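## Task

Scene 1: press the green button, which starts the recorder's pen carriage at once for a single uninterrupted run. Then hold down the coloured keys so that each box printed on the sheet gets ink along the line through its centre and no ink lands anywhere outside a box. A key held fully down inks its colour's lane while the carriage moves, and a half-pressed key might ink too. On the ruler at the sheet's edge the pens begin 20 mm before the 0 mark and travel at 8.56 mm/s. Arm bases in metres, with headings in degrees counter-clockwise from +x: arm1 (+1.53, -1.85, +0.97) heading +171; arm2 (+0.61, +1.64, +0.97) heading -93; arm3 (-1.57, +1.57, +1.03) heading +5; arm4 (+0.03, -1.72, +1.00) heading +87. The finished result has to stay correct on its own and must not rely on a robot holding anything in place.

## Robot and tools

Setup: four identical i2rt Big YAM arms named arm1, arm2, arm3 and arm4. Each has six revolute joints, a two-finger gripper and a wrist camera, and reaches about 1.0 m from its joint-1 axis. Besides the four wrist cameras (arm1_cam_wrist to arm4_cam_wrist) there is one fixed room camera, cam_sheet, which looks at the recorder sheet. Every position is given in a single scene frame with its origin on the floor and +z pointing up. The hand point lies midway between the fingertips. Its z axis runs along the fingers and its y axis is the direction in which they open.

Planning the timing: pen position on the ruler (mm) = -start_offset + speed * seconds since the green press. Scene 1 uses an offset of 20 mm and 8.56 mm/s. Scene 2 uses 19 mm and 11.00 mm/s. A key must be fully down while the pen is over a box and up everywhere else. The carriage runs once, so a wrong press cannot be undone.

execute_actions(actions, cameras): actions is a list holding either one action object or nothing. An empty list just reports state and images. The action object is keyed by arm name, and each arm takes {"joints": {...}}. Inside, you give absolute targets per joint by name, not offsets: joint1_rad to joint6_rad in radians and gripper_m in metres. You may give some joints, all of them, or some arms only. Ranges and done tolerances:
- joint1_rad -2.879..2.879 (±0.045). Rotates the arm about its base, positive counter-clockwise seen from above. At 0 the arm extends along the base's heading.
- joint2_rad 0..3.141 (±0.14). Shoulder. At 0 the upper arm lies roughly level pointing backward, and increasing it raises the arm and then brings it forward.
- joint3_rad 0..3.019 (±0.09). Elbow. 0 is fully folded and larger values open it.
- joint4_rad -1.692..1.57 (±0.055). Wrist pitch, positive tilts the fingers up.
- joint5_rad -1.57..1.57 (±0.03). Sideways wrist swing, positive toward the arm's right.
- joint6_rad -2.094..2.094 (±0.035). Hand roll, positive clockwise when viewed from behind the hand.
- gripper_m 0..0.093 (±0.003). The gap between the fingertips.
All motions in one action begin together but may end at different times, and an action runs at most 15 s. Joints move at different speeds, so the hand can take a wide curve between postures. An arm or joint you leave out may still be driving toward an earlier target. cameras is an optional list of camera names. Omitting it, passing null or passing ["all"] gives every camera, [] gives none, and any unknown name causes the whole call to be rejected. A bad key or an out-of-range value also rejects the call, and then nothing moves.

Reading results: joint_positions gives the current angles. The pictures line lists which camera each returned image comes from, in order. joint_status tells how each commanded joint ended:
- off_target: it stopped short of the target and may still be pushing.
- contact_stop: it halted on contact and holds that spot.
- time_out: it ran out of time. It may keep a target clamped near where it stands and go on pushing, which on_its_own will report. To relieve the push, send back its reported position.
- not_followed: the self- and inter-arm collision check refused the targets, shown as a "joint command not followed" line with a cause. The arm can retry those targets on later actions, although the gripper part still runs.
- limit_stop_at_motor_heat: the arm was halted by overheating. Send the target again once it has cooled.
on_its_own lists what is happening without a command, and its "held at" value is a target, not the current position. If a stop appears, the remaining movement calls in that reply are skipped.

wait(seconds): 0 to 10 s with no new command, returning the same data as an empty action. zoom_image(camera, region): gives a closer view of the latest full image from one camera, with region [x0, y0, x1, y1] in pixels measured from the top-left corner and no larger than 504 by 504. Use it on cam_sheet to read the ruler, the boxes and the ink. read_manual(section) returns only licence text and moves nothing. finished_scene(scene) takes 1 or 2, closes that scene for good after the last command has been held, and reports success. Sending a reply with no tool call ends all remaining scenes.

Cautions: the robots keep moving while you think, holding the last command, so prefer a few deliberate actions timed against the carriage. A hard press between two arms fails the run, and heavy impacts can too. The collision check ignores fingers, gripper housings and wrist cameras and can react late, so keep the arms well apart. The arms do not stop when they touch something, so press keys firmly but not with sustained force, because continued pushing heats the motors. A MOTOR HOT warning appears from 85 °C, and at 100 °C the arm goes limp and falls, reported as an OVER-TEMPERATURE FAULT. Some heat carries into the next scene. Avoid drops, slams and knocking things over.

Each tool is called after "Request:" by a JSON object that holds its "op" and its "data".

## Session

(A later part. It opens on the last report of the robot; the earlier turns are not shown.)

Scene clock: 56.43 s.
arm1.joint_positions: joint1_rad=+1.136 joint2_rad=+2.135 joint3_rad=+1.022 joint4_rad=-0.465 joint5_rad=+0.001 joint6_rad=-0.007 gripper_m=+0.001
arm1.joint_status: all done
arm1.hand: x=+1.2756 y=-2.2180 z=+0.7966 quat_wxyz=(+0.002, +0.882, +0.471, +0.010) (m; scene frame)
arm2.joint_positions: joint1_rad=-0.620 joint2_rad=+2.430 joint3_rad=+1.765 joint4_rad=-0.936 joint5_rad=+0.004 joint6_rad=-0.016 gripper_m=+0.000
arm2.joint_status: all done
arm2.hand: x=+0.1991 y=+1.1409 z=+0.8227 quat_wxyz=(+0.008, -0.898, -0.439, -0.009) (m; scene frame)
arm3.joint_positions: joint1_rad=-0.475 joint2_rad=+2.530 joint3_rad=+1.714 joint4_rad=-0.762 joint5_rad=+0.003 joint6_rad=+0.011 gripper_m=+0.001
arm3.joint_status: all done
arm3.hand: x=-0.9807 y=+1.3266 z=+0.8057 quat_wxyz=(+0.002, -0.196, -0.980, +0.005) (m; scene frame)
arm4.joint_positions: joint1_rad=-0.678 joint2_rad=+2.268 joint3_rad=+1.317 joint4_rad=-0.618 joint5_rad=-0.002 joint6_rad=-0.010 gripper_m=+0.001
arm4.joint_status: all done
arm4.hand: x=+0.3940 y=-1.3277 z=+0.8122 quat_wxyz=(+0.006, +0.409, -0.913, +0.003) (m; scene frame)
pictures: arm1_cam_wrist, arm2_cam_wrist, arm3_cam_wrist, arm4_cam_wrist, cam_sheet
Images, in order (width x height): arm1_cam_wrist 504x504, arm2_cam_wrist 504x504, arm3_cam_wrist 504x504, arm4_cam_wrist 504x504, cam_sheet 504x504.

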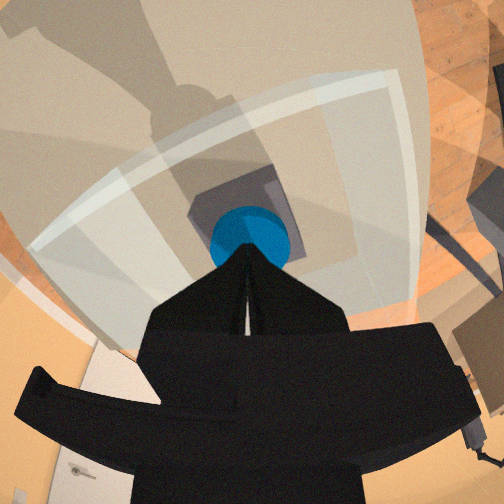

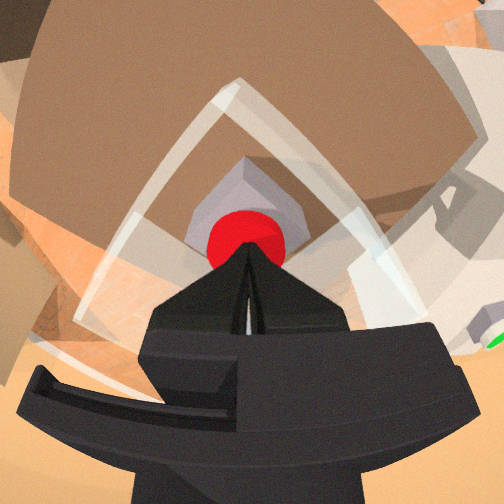

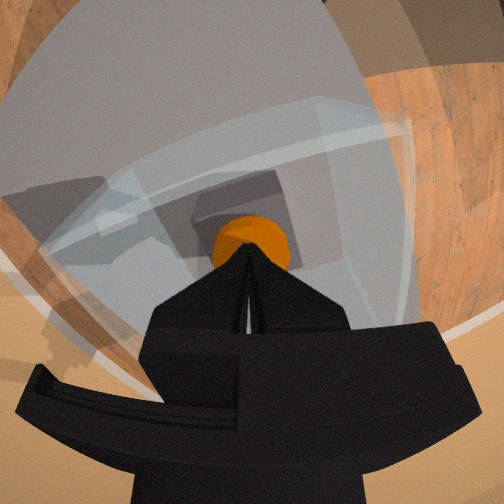

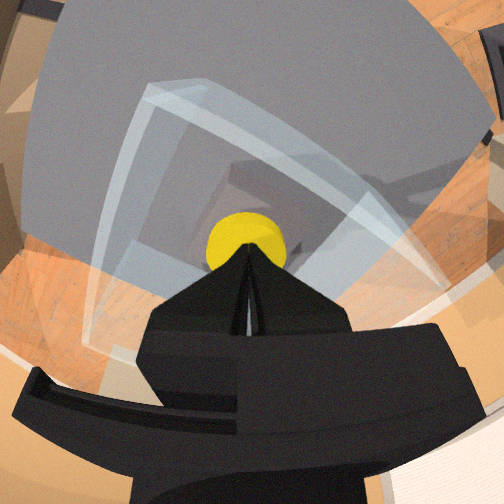

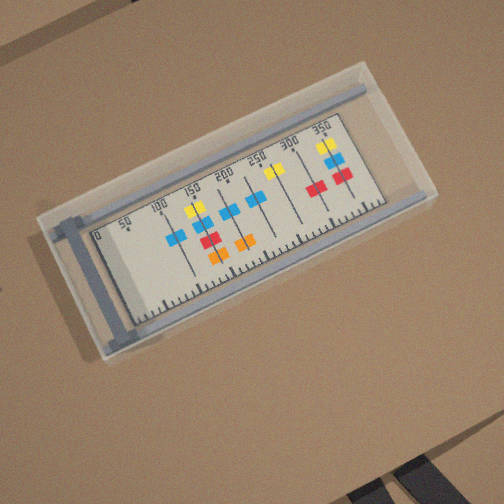

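Request:
{"op": "execute_actions", "data": {"actions": []}}

Request:
{"op": "zoom_image", "data": {"camera": "arm1_cam_wrist", "region": [180, 150, 320, 290]}}

Request:
{"op": "zoom_image", "data": {"camera": "cam_sheet", "region": [40, 200, 180, 360]}}

Scene clock: 56.90 s.
arm1.joint_positions: joint1_rad=+1.136 joint2_rad=+2.135 joint3_rad=+1.022 joint4_rad=-0.465 joint5_rad=+0.001 joint6_rad=-0.007 gripper_m=+0.001
arm1.joint_status: all done
arm1.hand: x=+1.2756 y=-2.2180 z=+0.7966 quat_wxyz=(+0.002, +0.882, +0.471, +0.010) (m; scene frame)
arm2.joint_positions: joint1_rad=-0.620 joint2_rad=+2.430 joint3_rad=+1.765 joint4_rad=-0.936 joint5_rad=+0.004 joint6_rad=-0.016 gripper_m=+0.000
arm2.joint_status: all done
arm2.hand: x=+0.1991 y=+1.1409 z=+0.8227 quat_wxyz=(+0.008, -0.898, -0.439, -0.009) (m; scene frame)
arm3.joint_positions: joint1_rad=-0.475 joint2_rad=+2.530 joint3_rad=+1.714 joint4_rad=-0.762 joint5_rad=+0.003 joint6_rad=+0.011 gripper_m=+0.001
arm3.joint_status: all done
arm3.hand: x=-0.9807 y=+1.3266 z=+0.8057 quat_wxyz=(+0.002, -0.196, -0.980, +0.005) (m; scene frame)
arm4.joint_positions: joint1_rad=-0.678 joint2_rad=+2.268 joint3_rad=+1.317 joint4_rad=-0.618 joint5_rad=-0.002 joint6_rad=-0.010 gripper_m=+0.001
arm4.joint_status: all done
arm4.hand: x=+0.3940 y=-1.3277 z=+0.8122 quat_wxyz=(+0.006, +0.409, -0.913, +0.003) (m; scene frame)
pictures: arm1_cam_wrist, arm2_cam_wrist, arm3_cam_wrist, arm4_cam_wrist, cam_sheet
Images, in order (width x height): arm1_cam_wrist 504x504, arm2_cam_wrist 504x504, arm3_cam_wrist 504x504, arm4_cam_wrist 504x504, cam_sheet 504x504.

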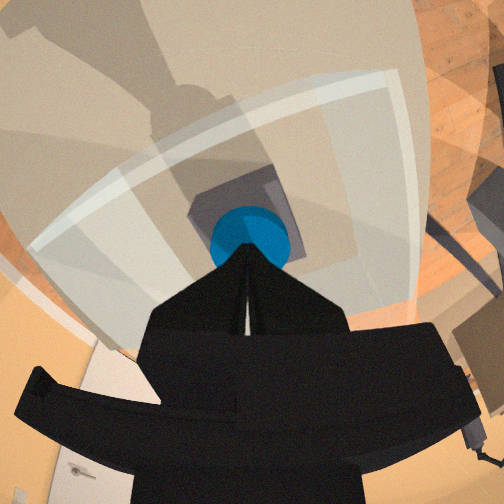

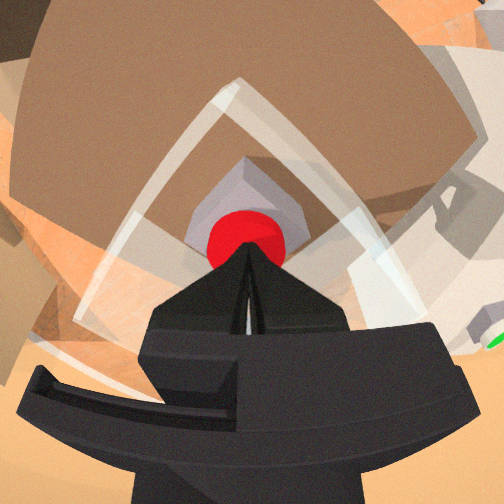

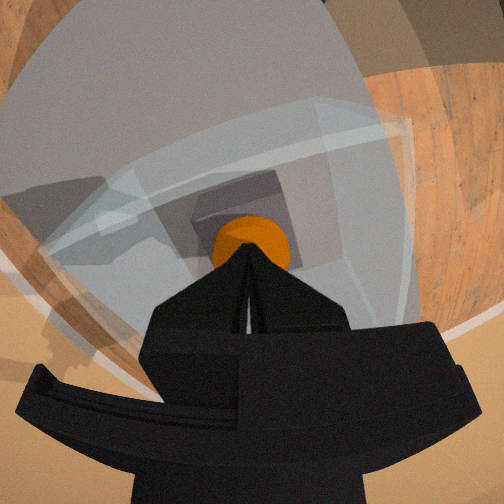

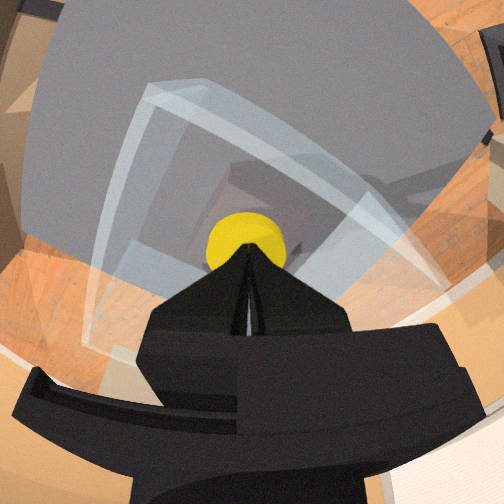

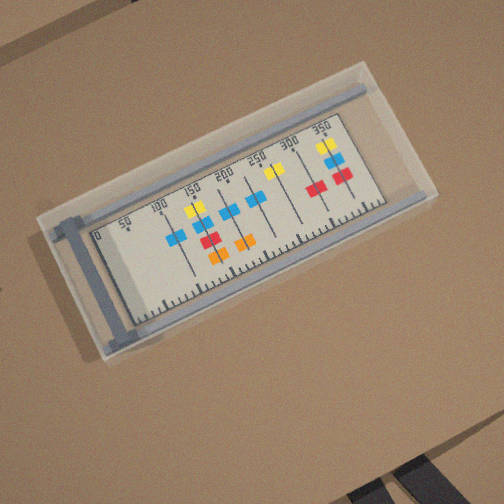

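Region (180, 150, 320, 290) of arm1_cam_wrist's 504x504 image, scaled by 3.600, with more detail than that image has.

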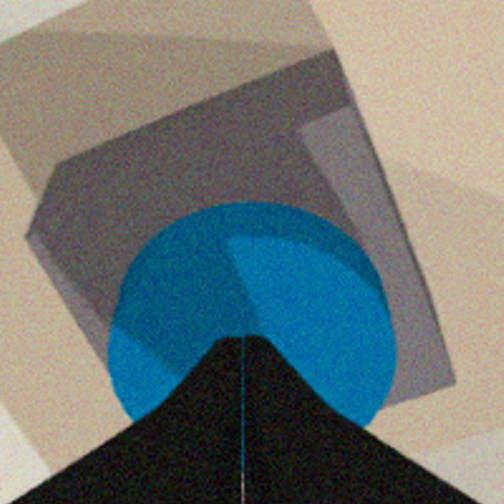

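Region (40, 200, 180, 360) of cam_sheet's 504x504 image, scaled by 3.150, with more detail than that image has; it fills the left 441 columns of this view, and the rest is white.

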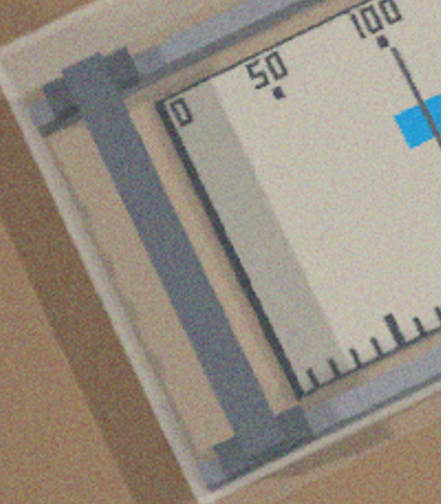

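Request:
{"op": "execute_actions", "data": {"actions": [{"arm1":{"joints":{"joint2_rad":2.24}},"arm2":{"joints":{"joint2_rad":2.535}},"arm3":{"joints":{"joint2_rad":2.63}},"arm4":{"joints":{"joint2_rad":2.37}}}], "cameras": ["arm1_cam_wrist","arm3_cam_wrist"]}}

Request:
{"op": "execute_actions", "data": {"actions": [{"arm1":{"joints":{"joint2_rad":2.08}},"arm2":{"joints":{"joint2_rad":2.39}},"arm3":{"joints":{"joint2_rad":2.49}},"arm4":{"joints":{"joint2_rad":2.22}}}], "cameras": ["arm1_cam_wrist","arm2_cam_wrist","arm3_cam_wrist","arm4_cam_wrist"]}}

Scene clock: 58.20 s.
arm1.joint_positions: joint1_rad=+1.136 joint2_rad=+2.136 joint3_rad=+1.022 joint4_rad=-0.465 joint5_rad=+0.001 joint6_rad=-0.007 gripper_m=+0.001
arm1.joint_status: all done
arm1.hand: x=+1.2759 y=-2.2176 z=+0.7959 quat_wxyz=(+0.002, +0.882, +0.471, +0.011) (m; scene frame)
arm2.joint_positions: joint1_rad=-0.620 joint2_rad=+2.432 joint3_rad=+1.765 joint4_rad=-0.936 joint5_rad=+0.004 joint6_rad=-0.016 gripper_m=+0.000
arm2.joint_status: all done
arm2.hand: x=+0.1995 y=+1.1414 z=+0.8212 quat_wxyz=(+0.008, -0.898, -0.439, -0.010) (m; scene frame)
arm3.joint_positions: joint1_rad=-0.475 joint2_rad=+2.534 joint3_rad=+1.717 joint4_rad=-0.766 joint5_rad=+0.003 joint6_rad=+0.010 gripper_m=+0.001
arm3.joint_status: all done
arm3.hand: x=-0.9811 y=+1.3267 z=+0.8045 quat_wxyz=(+0.003, -0.196, -0.981, +0.004) (m; scene frame)
arm4.joint_positions: joint1_rad=-0.678 joint2_rad=+2.270 joint3_rad=+1.317 joint4_rad=-0.618 joint5_rad=-0.002 joint6_rad=-0.010 gripper_m=+0.001
arm4.joint_status: all done
arm4.hand: x=+0.3937 y=-1.3280 z=+0.8111 quat_wxyz=(+0.007, +0.409, -0.913, +0.003) (m; scene frame)
pictures: arm1_cam_wrist, arm3_cam_wrist
Images, in order (width x height): arm1_cam_wrist 504x504, arm3_cam_wrist 504x504.

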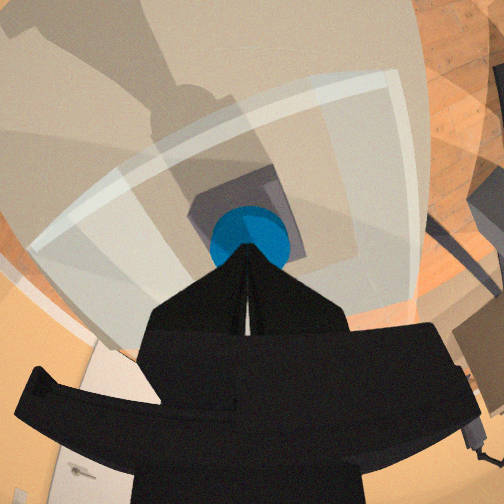

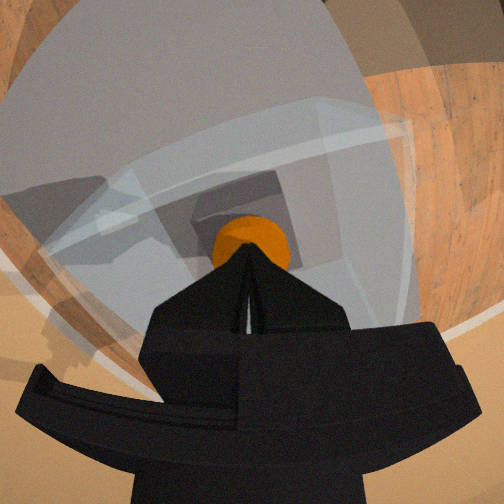

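Scene clock: 59.10 s.
arm1.joint_positions: joint1_rad=+1.136 joint2_rad=+2.086 joint3_rad=+1.022 joint4_rad=-0.464 joint5_rad=+0.001 joint6_rad=-0.007 gripper_m=+0.001
arm1.joint_status: all done
arm1.hand: x=+1.2671 y=-2.2300 z=+0.8178 quat_wxyz=(+0.014, +0.882, +0.471, -0.012) (m; scene frame)
arm2.joint_positions: joint1_rad=-0.620 joint2_rad=+2.416 joint3_rad=+1.765 joint4_rad=-0.936 joint5_rad=+0.004 joint6_rad=-0.016 gripper_m=+0.000
arm2.joint_status: all done
arm2.hand: x=+0.1967 y=+1.1379 z=+0.8311 quat_wxyz=(+0.005, -0.899, -0.439, -0.002) (m; scene frame)
arm3.joint_positions: joint1_rad=-0.475 joint2_rad=+2.509 joint3_rad=+1.717 joint4_rad=-0.766 joint5_rad=+0.003 joint6_rad=+0.010 gripper_m=+0.001
arm3.joint_status: all done
arm3.hand: x=-0.9729 y=+1.3236 z=+0.8198 quat_wxyz=(-0.009, -0.196, -0.980, +0.006) (m; scene frame)
arm4.joint_positions: joint1_rad=-0.678 joint2_rad=+2.237 joint3_rad=+1.317 joint4_rad=-0.618 joint5_rad=-0.002 joint6_rad=-0.010 gripper_m=+0.001
arm4.joint_status: all done
arm4.hand: x=+0.4003 y=-1.3207 z=+0.8278 quat_wxyz=(-0.008, +0.409, -0.913, -0.003) (m; scene frame)
pictures: arm1_cam_wrist, arm2_cam_wrist, arm3_cam_wrist, arm4_cam_wrist
Images, in order (width x height): arm1_cam_wrist 504x504, arm2_cam_wrist 504x504, arm3_cam_wrist 504x504, arm4_cam_wrist 504x504.

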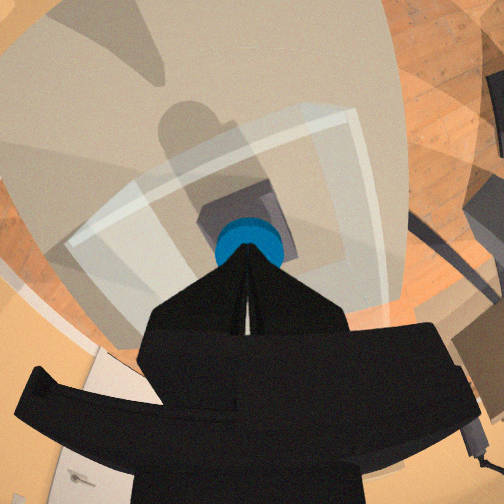

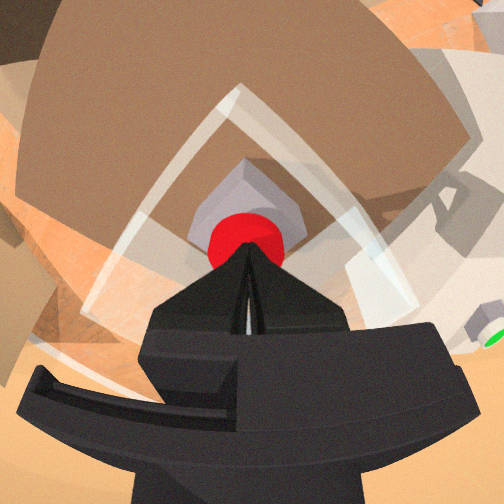

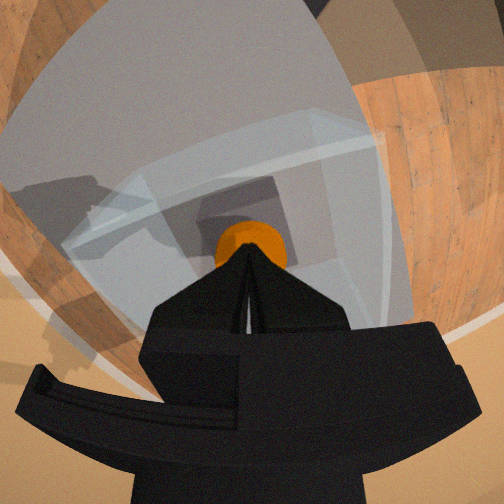

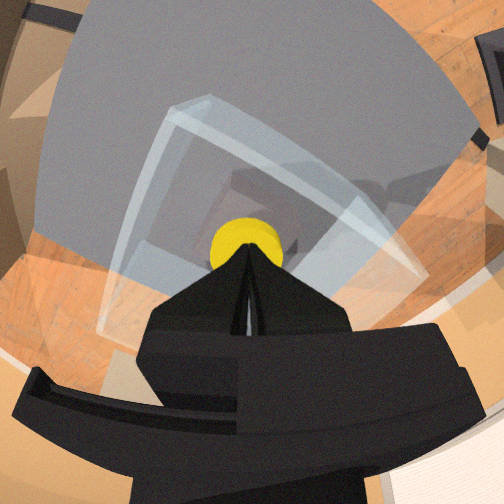

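Request:
{"op": "zoom_image", "data": {"camera": "arm2_cam_wrist", "region": [180, 150, 320, 290]}}

Request:
{"op": "zoom_image", "data": {"camera": "arm1_cam_wrist", "region": [180, 150, 320, 290]}}

Request:
{"op": "zoom_image", "data": {"camera": "arm3_cam_wrist", "region": [180, 150, 320, 290]}}

Request:
{"op": "zoom_image", "data": {"camera": "arm4_cam_wrist", "region": [180, 150, 320, 290]}}

Region (180, 150, 320, 290) of arm2_cam_wrist's 504x504 image, scaled by 3.600, with more detail than that image has.

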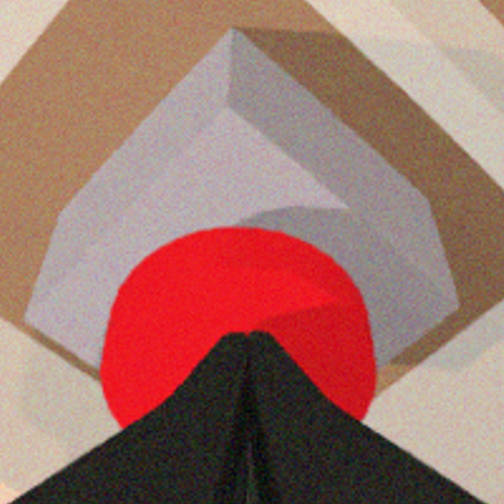

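Region (180, 150, 320, 290) of arm1_cam_wrist's 504x504 image, scaled by 3.600, with more detail than that image has.

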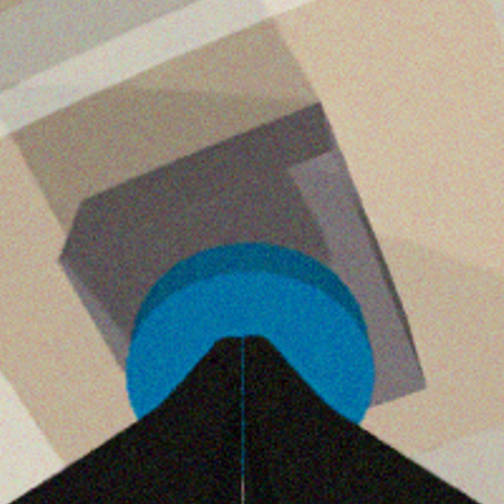

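Region (180, 150, 320, 290) of arm3_cam_wrist's 504x504 image, scaled by 3.600, with more detail than that image has.

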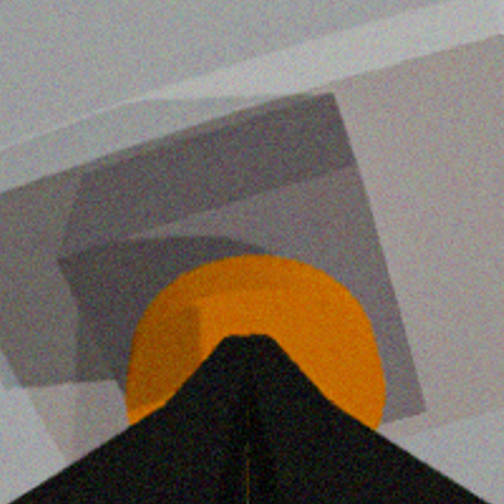

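Region (180, 150, 320, 290) of arm4_cam_wrist's 504x504 image, scaled by 3.600, with more detail than that image has.

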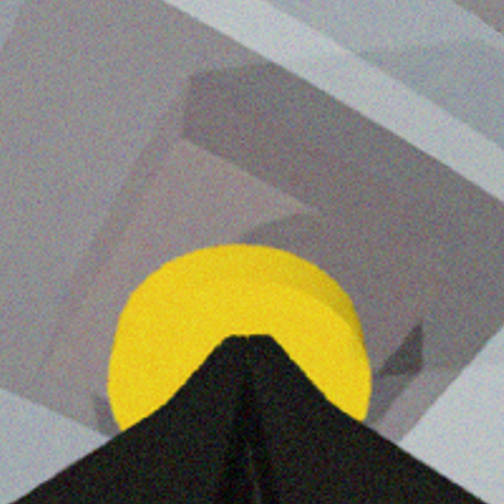

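Request:
{"op": "execute_actions", "data": {"actions": [{"arm1":{"joints":{"joint2_rad":2.195}}}], "cameras": []}}

Request:
{"op": "execute_actions", "data": {"actions": [{"arm1":{"joints":{"joint2_rad":2.085}}}], "cameras": []}}

Request:
{"op": "execute_actions", "data": {"actions": [{"arm4":{"joints":{"joint2_rad":2.33}}}], "cameras": []}}

Request:
{"op": "execute_actions", "data": {"actions": [{"arm4":{"joints":{"joint2_rad":2.21}}}], "cameras": []}}

Request:
{"op": "execute_actions", "data": {"actions": [{"arm1":{"joints":{"joint2_rad":2.195}},"arm3":{"joints":{"joint2_rad":2.59}}}], "cameras": []}}

Request:
{"op": "execute_actions", "data": {"actions": [{"arm1":{"joints":{"joint2_rad":2.085}},"arm3":{"joints":{"joint2_rad":2.48}}}], "cameras": []}}

Request:
{"op": "execute_actions", "data": {"actions": [{"arm2":{"joints":{"joint2_rad":2.29}}}], "cameras": []}}

Request:
{"op": "execute_actions", "data": {"actions": [{"arm2":{"joints":{"joint1_rad":-1.196,"joint4_rad":-1.06}}}], "cameras": ["arm2_cam_wrist","cam_sheet"]}}

Scene clock: 69.47 s.
arm1.joint_positions: joint1_rad=+1.136 joint2_rad=+2.136 joint3_rad=+1.027 joint4_rad=-0.462 joint5_rad=+0.001 joint6_rad=-0.007 gripper_m=+0.001
arm1.joint_status: all done
arm1.hand: x=+1.2741 y=-2.2203 z=+0.7967 quat_wxyz=(+0.003, +0.882, +0.471, +0.008) (m; scene frame)
arm2.joint_positions: joint1_rad=-0.620 joint2_rad=+2.416 joint3_rad=+1.765 joint4_rad=-0.936 joint5_rad=+0.004 joint6_rad=-0.016 gripper_m=+0.000
arm2.joint_status: not commanded
arm2.hand: x=+0.1967 y=+1.1379 z=+0.8311 quat_wxyz=(+0.005, -0.899, -0.439, -0.002) (m; scene frame)
arm3.joint_positions: joint1_rad=-0.475 joint2_rad=+2.509 joint3_rad=+1.717 joint4_rad=-0.766 joint5_rad=+0.003 joint6_rad=+0.010 gripper_m=+0.001
arm3.joint_status: not commanded
arm3.hand: x=-0.9729 y=+1.3236 z=+0.8198 quat_wxyz=(-0.009, -0.196, -0.980, +0.006) (m; scene frame)
arm4.joint_positions: joint1_rad=-0.678 joint2_rad=+2.237 joint3_rad=+1.317 joint4_rad=-0.618 joint5_rad=-0.002 joint6_rad=-0.010 gripper_m=+0.001
arm4.joint_status: not commanded
arm4.hand: x=+0.4003 y=-1.3207 z=+0.8278 quat_wxyz=(-0.008, +0.409, -0.913, -0.003) (m; scene frame)
pictures: none
No camera images: the call's "cameras" was empty. Leave "cameras" out to get every camera's image.

Scene clock: 70.30 s.
arm1.joint_positions: joint1_rad=+1.136 joint2_rad=+2.091 joint3_rad=+1.026 joint4_rad=-0.462 joint5_rad=+0.001 joint6_rad=-0.007 gripper_m=+0.001
arm1.joint_status: all done
arm1.hand: x=+1.2664 y=-2.2311 z=+0.8161 quat_wxyz=(+0.014, +0.882, +0.471, -0.012) (m; scene frame)
arm2.joint_positions: joint1_rad=-0.620 joint2_rad=+2.416 joint3_rad=+1.765 joint4_rad=-0.936 joint5_rad=+0.004 joint6_rad=-0.016 gripper_m=+0.000
arm2.joint_status: not commanded
arm2.hand: x=+0.1967 y=+1.1379 z=+0.8311 quat_wxyz=(+0.005, -0.899, -0.439, -0.002) (m; scene frame)
arm3.joint_positions: joint1_rad=-0.475 joint2_rad=+2.509 joint3_rad=+1.717 joint4_rad=-0.766 joint5_rad=+0.003 joint6_rad=+0.010 gripper_m=+0.001
arm3.joint_status: not commanded
arm3.hand: x=-0.9729 y=+1.3236 z=+0.8198 quat_wxyz=(-0.009, -0.196, -0.980, +0.006) (m; scene frame)
arm4.joint_positions: joint1_rad=-0.678 joint2_rad=+2.237 joint3_rad=+1.317 joint4_rad=-0.618 joint5_rad=-0.002 joint6_rad=-0.010 gripper_m=+0.001
arm4.joint_status: not commanded
arm4.hand: x=+0.4003 y=-1.3207 z=+0.8278 quat_wxyz=(-0.008, +0.409, -0.913, -0.003) (m; scene frame)
pictures: none
No camera images: the call's "cameras" was empty. Leave "cameras" out to get every camera's image.

Scene clock: 71.00 s.
arm1.joint_positions: joint1_rad=+1.136 joint2_rad=+2.091 joint3_rad=+1.026 joint4_rad=-0.462 joint5_rad=+0.001 joint6_rad=-0.007 gripper_m=+0.001
arm1.joint_status: not commanded
arm1.hand: x=+1.2664 y=-2.2311 z=+0.8161 quat_wxyz=(+0.014, +0.882, +0.471, -0.012) (m; scene frame)
arm2.joint_positions: joint1_rad=-0.620 joint2_rad=+2.416 joint3_rad=+1.765 joint4_rad=-0.936 joint5_rad=+0.004 joint6_rad=-0.016 gripper_m=+0.000
arm2.joint_status: not commanded
arm2.hand: x=+0.1967 y=+1.1379 z=+0.8311 quat_wxyz=(+0.005, -0.899, -0.439, -0.002) (m; scene frame)
arm3.joint_positions: joint1_rad=-0.475 joint2_rad=+2.509 joint3_rad=+1.717 joint4_rad=-0.766 joint5_rad=+0.003 joint6_rad=+0.010 gripper_m=+0.001
arm3.joint_status: not commanded
arm3.hand: x=-0.9729 y=+1.3236 z=+0.8198 quat_wxyz=(-0.009, -0.196, -0.980, +0.006) (m; scene frame)
arm4.joint_positions: joint1_rad=-0.678 joint2_rad=+2.270 joint3_rad=+1.321 joint4_rad=-0.617 joint5_rad=-0.002 joint6_rad=-0.010 gripper_m=+0.001
arm4.joint_status: all done
arm4.hand: x=+0.3954 y=-1.3263 z=+0.8119 quat_wxyz=(+0.004, +0.409, -0.913, +0.002) (m; scene frame)
pictures: none
No camera images: the call's "cameras" was empty. Leave "cameras" out to get every camera's image.

Scene clock: 71.83 s.
arm1.joint_positions: joint1_rad=+1.136 joint2_rad=+2.091 joint3_rad=+1.026 joint4_rad=-0.462 joint5_rad=+0.001 joint6_rad=-0.007 gripper_m=+0.001
arm1.joint_status: not commanded
arm1.hand: x=+1.2664 y=-2.2311 z=+0.8161 quat_wxyz=(+0.014, +0.882, +0.471, -0.012) (m; scene frame)
arm2.joint_positions: joint1_rad=-0.620 joint2_rad=+2.416 joint3_rad=+1.765 joint4_rad=-0.936 joint5_rad=+0.004 joint6_rad=-0.016 gripper_m=+0.000
arm2.joint_status: not commanded
arm2.hand: x=+0.1967 y=+1.1379 z=+0.8311 quat_wxyz=(+0.005, -0.899, -0.439, -0.002) (m; scene frame)
arm3.joint_positions: joint1_rad=-0.475 joint2_rad=+2.509 joint3_rad=+1.717 joint4_rad=-0.766 joint5_rad=+0.003 joint6_rad=+0.010 gripper_m=+0.001
arm3.joint_status: not commanded
arm3.hand: x=-0.9729 y=+1.3236 z=+0.8198 quat_wxyz=(-0.009, -0.196, -0.980, +0.006) (m; scene frame)
arm4.joint_positions: joint1_rad=-0.678 joint2_rad=+2.226 joint3_rad=+1.318 joint4_rad=-0.617 joint5_rad=-0.002 joint6_rad=-0.010 gripper_m=+0.001
arm4.joint_status: all done
arm4.hand: x=+0.4033 y=-1.3175 z=+0.8342 quat_wxyz=(-0.015, +0.409, -0.913, -0.006) (m; scene frame)
pictures: none
No camera images: the call's "cameras" was empty. Leave "cameras" out to get every camera's image.

Scene clock: 72.60 s.
arm1.joint_positions: joint1_rad=+1.136 joint2_rad=+2.137 joint3_rad=+1.030 joint4_rad=-0.462 joint5_rad=+0.001 joint6_rad=-0.007 gripper_m=+0.001
arm1.joint_status: all done
arm1.hand: x=+1.2731 y=-2.2217 z=+0.7969 quat_wxyz=(+0.004, +0.882, +0.471, +0.006) (m; scene frame)
arm2.joint_positions: joint1_rad=-0.620 joint2_rad=+2.416 joint3_rad=+1.765 joint4_rad=-0.936 joint5_rad=+0.004 joint6_rad=-0.016 gripper_m=+0.000
arm2.joint_status: not commanded
arm2.hand: x=+0.1967 y=+1.1379 z=+0.8311 quat_wxyz=(+0.005, -0.899, -0.439, -0.002) (m; scene frame)
arm3.joint_positions: joint1_rad=-0.475 joint2_rad=+2.535 joint3_rad=+1.723 joint4_rad=-0.762 joint5_rad=+0.003 joint6_rad=+0.010 gripper_m=+0.001
arm3.joint_status: all done
arm3.hand: x=-0.9778 y=+1.3254 z=+0.8053 quat_wxyz=(-0.001, -0.196, -0.981, +0.005) (m; scene frame)
arm4.joint_positions: joint1_rad=-0.678 joint2_rad=+2.226 joint3_rad=+1.318 joint4_rad=-0.617 joint5_rad=-0.002 joint6_rad=-0.010 gripper_m=+0.001
arm4.joint_status: not commanded
arm4.hand: x=+0.4033 y=-1.3175 z=+0.8342 quat_wxyz=(-0.015, +0.409, -0.913, -0.006) (m; scene frame)
pictures: none
No camera images: the call's "cameras" was empty. Leave "cameras" out to get every camera's image.

Scene clock: 73.47 s.
arm1.joint_positions: joint1_rad=+1.136 joint2_rad=+2.091 joint3_rad=+1.028 joint4_rad=-0.462 joint5_rad=+0.001 joint6_rad=-0.007 gripper_m=+0.001
arm1.joint_status: all done
arm1.hand: x=+1.2657 y=-2.2322 z=+0.8165 quat_wxyz=(+0.014, +0.882, +0.471, -0.013) (m; scene frame)
arm2.joint_positions: joint1_rad=-0.620 joint2_rad=+2.416 joint3_rad=+1.765 joint4_rad=-0.936 joint5_rad=+0.004 joint6_rad=-0.016 gripper_m=+0.000
arm2.joint_status: not commanded
arm2.hand: x=+0.1967 y=+1.1379 z=+0.8311 quat_wxyz=(+0.005, -0.899, -0.439, -0.002) (m; scene frame)
arm3.joint_positions: joint1_rad=-0.475 joint2_rad=+2.497 joint3_rad=+1.723 joint4_rad=-0.762 joint5_rad=+0.003 joint6_rad=+0.010 gripper_m=+0.001
arm3.joint_status: all done
arm3.hand: x=-0.9656 y=+1.3207 z=+0.8285 quat_wxyz=(-0.019, -0.196, -0.980, +0.008) (m; scene frame)
arm4.joint_positions: joint1_rad=-0.678 joint2_rad=+2.226 joint3_rad=+1.318 joint4_rad=-0.617 joint5_rad=-0.002 joint6_rad=-0.010 gripper_m=+0.001
arm4.joint_status: not commanded
arm4.hand: x=+0.4033 y=-1.3175 z=+0.8342 quat_wxyz=(-0.015, +0.409, -0.913, -0.006) (m; scene frame)
pictures: none
No camera images: the call's "cameras" was empty. Leave "cameras" out to get every camera's image.

Scene clock: 74.83 s.
arm1.joint_positions: joint1_rad=+1.136 joint2_rad=+2.091 joint3_rad=+1.028 joint4_rad=-0.462 joint5_rad=+0.001 joint6_rad=-0.007 gripper_m=+0.001
arm1.joint_status: not commanded
arm1.hand: x=+1.2657 y=-2.2322 z=+0.8165 quat_wxyz=(+0.014, +0.882, +0.471, -0.013) (m; scene frame)
arm2.joint_positions: joint1_rad=-0.620 joint2_rad=+2.294 joint3_rad=+1.760 joint4_rad=-0.936 joint5_rad=+0.004 joint6_rad=-0.016 gripper_m=+0.000
arm2.joint_status: all done
arm2.hand: x=+0.1805 y=+1.1174 z=+0.9082 quat_wxyz=(-0.020, -0.897, -0.438, +0.051) (m; scene frame)
arm3.joint_positions: joint1_rad=-0.475 joint2_rad=+2.497 joint3_rad=+1.723 joint4_rad=-0.762 joint5_rad=+0.003 joint6_rad=+0.010 gripper_m=+0.001
arm3.joint_status: not commanded
arm3.hand: x=-0.9656 y=+1.3207 z=+0.8285 quat_wxyz=(-0.019, -0.196, -0.980, +0.008) (m; scene frame)
arm4.joint_positions: joint1_rad=-0.678 joint2_rad=+2.226 joint3_rad=+1.318 joint4_rad=-0.617 joint5_rad=-0.002 joint6_rad=-0.010 gripper_m=+0.001
arm4.joint_status: not commanded
arm4.hand: x=+0.4033 y=-1.3175 z=+0.8342 quat_wxyz=(-0.015, +0.409, -0.913, -0.006) (m; scene frame)
pictures: none
No camera images: the call's "cameras" was empty. Leave "cameras" out to get every camera's image.

Scene clock: 76.47 s.
arm1.joint_positions: joint1_rad=+1.136 joint2_rad=+2.091 joint3_rad=+1.028 joint4_rad=-0.462 joint5_rad=+0.001 joint6_rad=-0.007 gripper_m=+0.001
arm1.joint_status: not commanded
arm1.hand: x=+1.2657 y=-2.2322 z=+0.8165 quat_wxyz=(+0.014, +0.882, +0.471, -0.013) (m; scene frame)
arm2.joint_positions: joint1_rad=-1.188 joint2_rad=+2.294 joint3_rad=+1.760 joint4_rad=-1.052 joint5_rad=+0.001 joint6_rad=-0.012 gripper_m=+0.000
arm2.joint_status: all done
arm2.hand: x=-0.0089 y=+1.4377 z=+0.9069 quat_wxyz=(+0.000, -0.986, -0.168, -0.003) (m; scene frame)
arm3.joint_positions: joint1_rad=-0.475 joint2_rad=+2.497 joint3_rad=+1.723 joint4_rad=-0.762 joint5_rad=+0.003 joint6_rad=+0.010 gripper_m=+0.001
arm3.joint_status: not commanded
arm3.hand: x=-0.9656 y=+1.3207 z=+0.8285 quat_wxyz=(-0.019, -0.196, -0.980, +0.008) (m; scene frame)
arm4.joint_positions: joint1_rad=-0.678 joint2_rad=+2.226 joint3_rad=+1.318 joint4_rad=-0.617 joint5_rad=-0.002 joint6_rad=-0.010 gripper_m=+0.001
arm4.joint_status: not commanded
arm4.hand: x=+0.4033 y=-1.3175 z=+0.8342 quat_wxyz=(-0.015, +0.409, -0.913, -0.006) (m; scene frame)
pictures: arm2_cam_wrist, cam_sheet
Images, in order (width x height): arm2_cam_wrist 504x504, cam_sheet 504x504.

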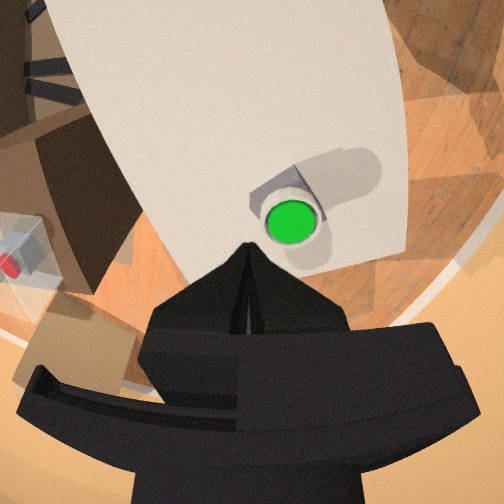

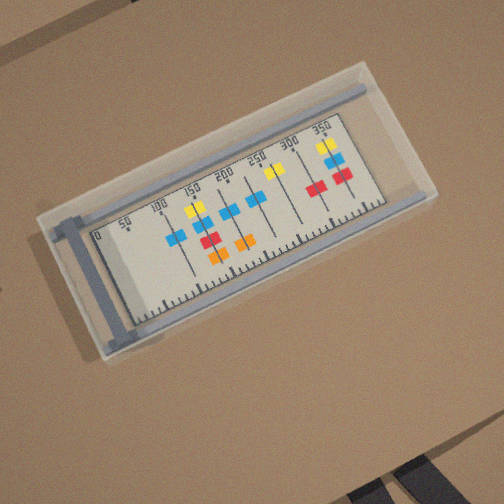

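Request:
{"op": "zoom_image", "data": {"camera": "arm2_cam_wrist", "region": [230, 160, 340, 270]}}

Request:
{"op": "zoom_image", "data": {"camera": "cam_sheet", "region": [150, 195, 250, 295]}}

Request:
{"op": "zoom_image", "data": {"camera": "cam_sheet", "region": [210, 160, 310, 260]}}

Request:
{"op": "zoom_image", "data": {"camera": "cam_sheet", "region": [285, 125, 385, 225]}}

Region (230, 160, 340, 270) of arm2_cam_wrist's 504x504 image, scaled by 4.582, with more detail than that image has.

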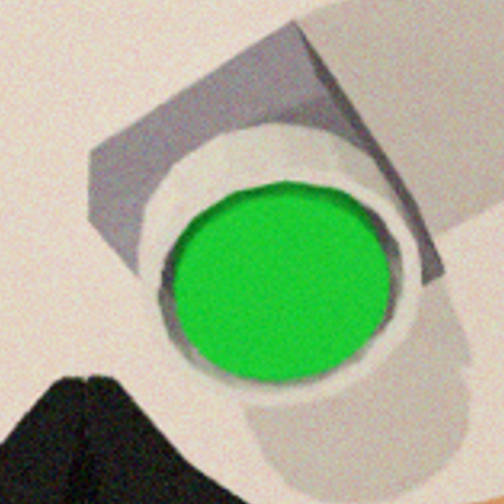

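Region (150, 195, 250, 295) of cam_sheet's 504x504 image, scaled by 5.040, with more detail than that image has.

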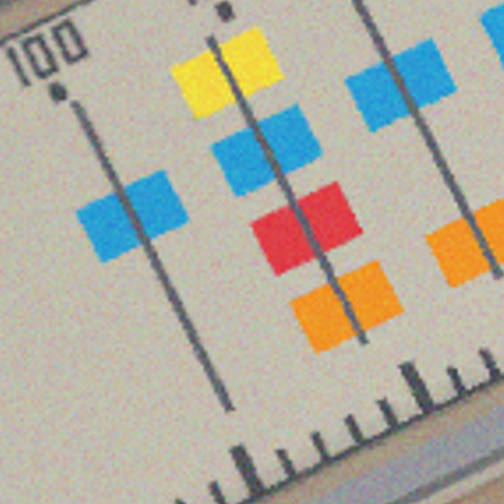

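Region (210, 160, 310, 260) of cam_sheet's 504x504 image, scaled by 5.040, with more detail than that image has.

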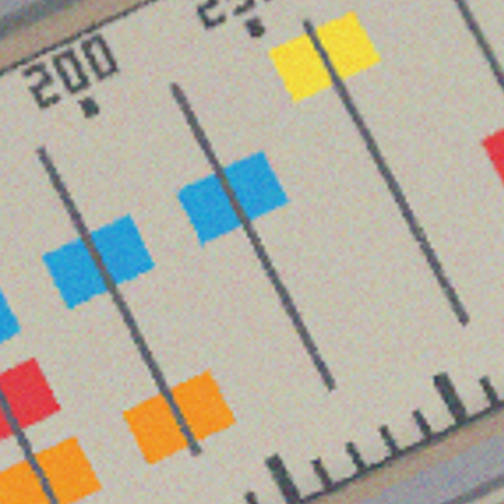

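Region (285, 125, 385, 225) of cam_sheet's 504x504 image, scaled by 5.040, with more detail than that image has.

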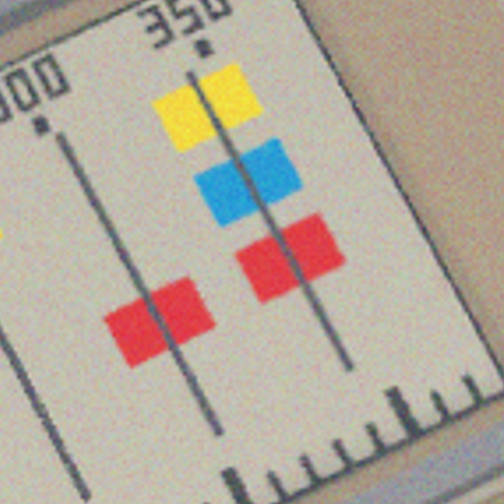

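Request:
{"op": "execute_actions", "data": {"actions": [{"arm2":{"joints":{"joint1_rad":-1.257,"joint2_rad":2.38,"joint4_rad":-1.016}}}], "cameras": ["arm2_cam_wrist"]}}

Request:
{"op": "zoom_image", "data": {"camera": "arm2_cam_wrist", "region": [180, 150, 320, 290]}}

Scene clock: 87.10 s.
arm1.joint_positions: joint1_rad=+1.136 joint2_rad=+2.091 joint3_rad=+1.028 joint4_rad=-0.462 joint5_rad=+0.001 joint6_rad=-0.007 gripper_m=+0.001
arm1.joint_status: not commanded
arm1.hand: x=+1.2657 y=-2.2322 z=+0.8165 quat_wxyz=(+0.014, +0.882, +0.471, -0.013) (m; scene frame)
arm2.joint_positions: joint1_rad=-1.262 joint2_rad=+2.381 joint3_rad=+1.760 joint4_rad=-1.024 joint5_rad=+0.001 joint6_rad=-0.012 gripper_m=+0.000
arm2.joint_status: all done
arm2.hand: x=-0.0103 y=+1.4866 z=+0.8527 quat_wxyz=(+0.003, -0.991, -0.131, -0.033) (m; scene frame)
arm3.joint_positions: joint1_rad=-0.475 joint2_rad=+2.497 joint3_rad=+1.723 joint4_rad=-0.762 joint5_rad=+0.003 joint6_rad=+0.010 gripper_m=+0.001
arm3.joint_status: not commanded
arm3.hand: x=-0.9656 y=+1.3207 z=+0.8285 quat_wxyz=(-0.019, -0.196, -0.980, +0.008) (m; scene frame)
arm4.joint_positions: joint1_rad=-0.678 joint2_rad=+2.226 joint3_rad=+1.318 joint4_rad=-0.617 joint5_rad=-0.002 joint6_rad=-0.010 gripper_m=+0.001
arm4.joint_status: not commanded
arm4.hand: x=+0.4033 y=-1.3175 z=+0.8342 quat_wxyz=(-0.015, +0.409, -0.913, -0.006) (m; scene frame)
pictures: arm2_cam_wrist
Images, in order (width x height): arm2_cam_wrist 504x504.

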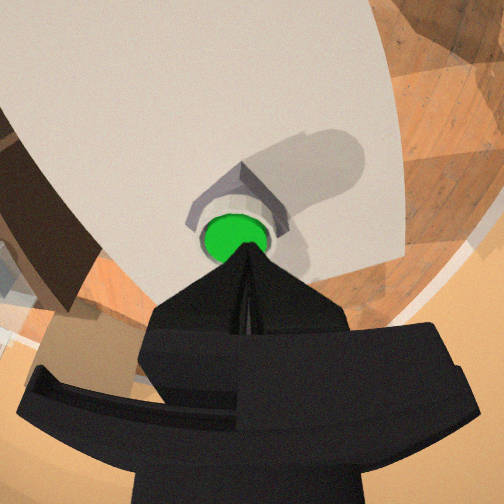

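Region (180, 150, 320, 290) of arm2_cam_wrist's 504x504 image, scaled by 3.600, with more detail than that image has.

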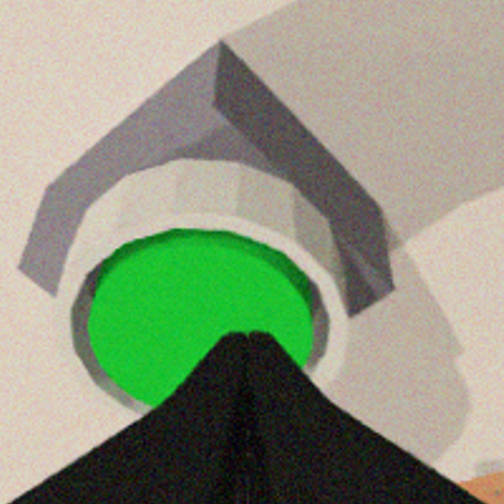

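Request:
{"op": "execute_actions", "data": {"actions": [{"arm2":{"joints":{"joint1_rad":-1.243,"joint2_rad":2.405}},"arm3":{"joints":{"joint3_rad":1.71}}}], "cameras": ["arm2_cam_wrist","arm3_cam_wrist"]}}

Request:
{"op": "zoom_image", "data": {"camera": "arm2_cam_wrist", "region": [180, 150, 320, 290]}}

Scene clock: 89.37 s.
arm1.joint_positions: joint1_rad=+1.136 joint2_rad=+2.091 joint3_rad=+1.028 joint4_rad=-0.462 joint5_rad=+0.001 joint6_rad=-0.007 gripper_m=+0.001
arm1.joint_status: not commanded
arm1.hand: x=+1.2657 y=-2.2322 z=+0.8165 quat_wxyz=(+0.014, +0.882, +0.471, -0.013) (m; scene frame)
arm2.joint_positions: joint1_rad=-1.257 joint2_rad=+2.382 joint3_rad=+1.760 joint4_rad=-1.024 joint5_rad=+0.001 joint6_rad=-0.012 gripper_m=+0.000
arm2.joint_status: all done
arm2.hand: x=-0.0090 y=+1.4835 z=+0.8515 quat_wxyz=(+0.004, -0.990, -0.134, -0.034) (m; scene frame)
arm3.joint_positions: joint1_rad=-0.475 joint2_rad=+2.497 joint3_rad=+1.708 joint4_rad=-0.762 joint5_rad=+0.003 joint6_rad=+0.010 gripper_m=+0.001
arm3.joint_status: all done
arm3.hand: x=-0.9727 y=+1.3235 z=+0.8244 quat_wxyz=(-0.012, -0.196, -0.980, +0.007) (m; scene frame)
arm4.joint_positions: joint1_rad=-0.678 joint2_rad=+2.226 joint3_rad=+1.318 joint4_rad=-0.617 joint5_rad=-0.002 joint6_rad=-0.010 gripper_m=+0.001
arm4.joint_status: not commanded
arm4.hand: x=+0.4033 y=-1.3175 z=+0.8342 quat_wxyz=(-0.015, +0.409, -0.913, -0.006) (m; scene frame)
pictures: arm2_cam_wrist, arm3_cam_wrist
Images, in order (width x height): arm2_cam_wrist 504x504, arm3_cam_wrist 504x504.

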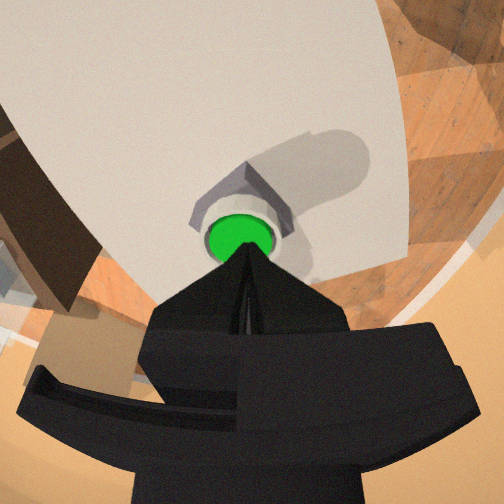

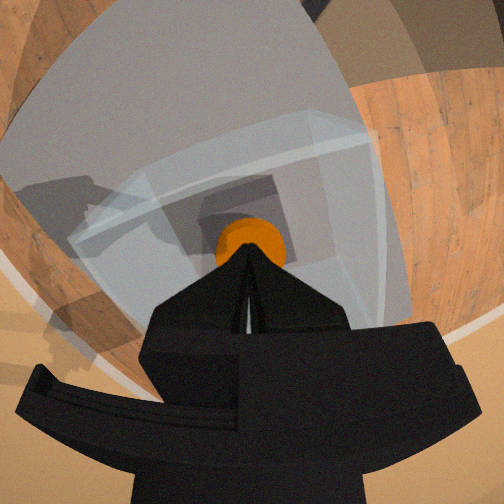

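Region (180, 150, 320, 290) of arm2_cam_wrist's 504x504 image, scaled by 3.600, with more detail than that image has.

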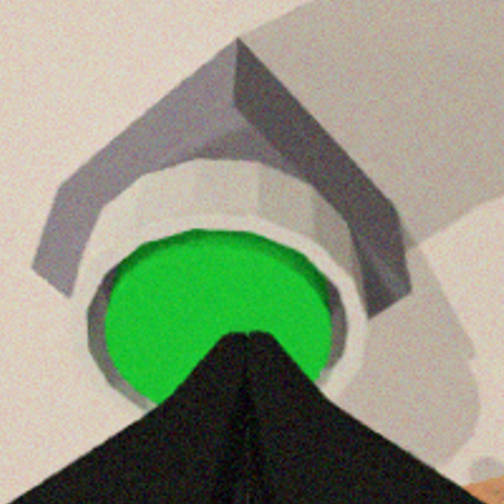

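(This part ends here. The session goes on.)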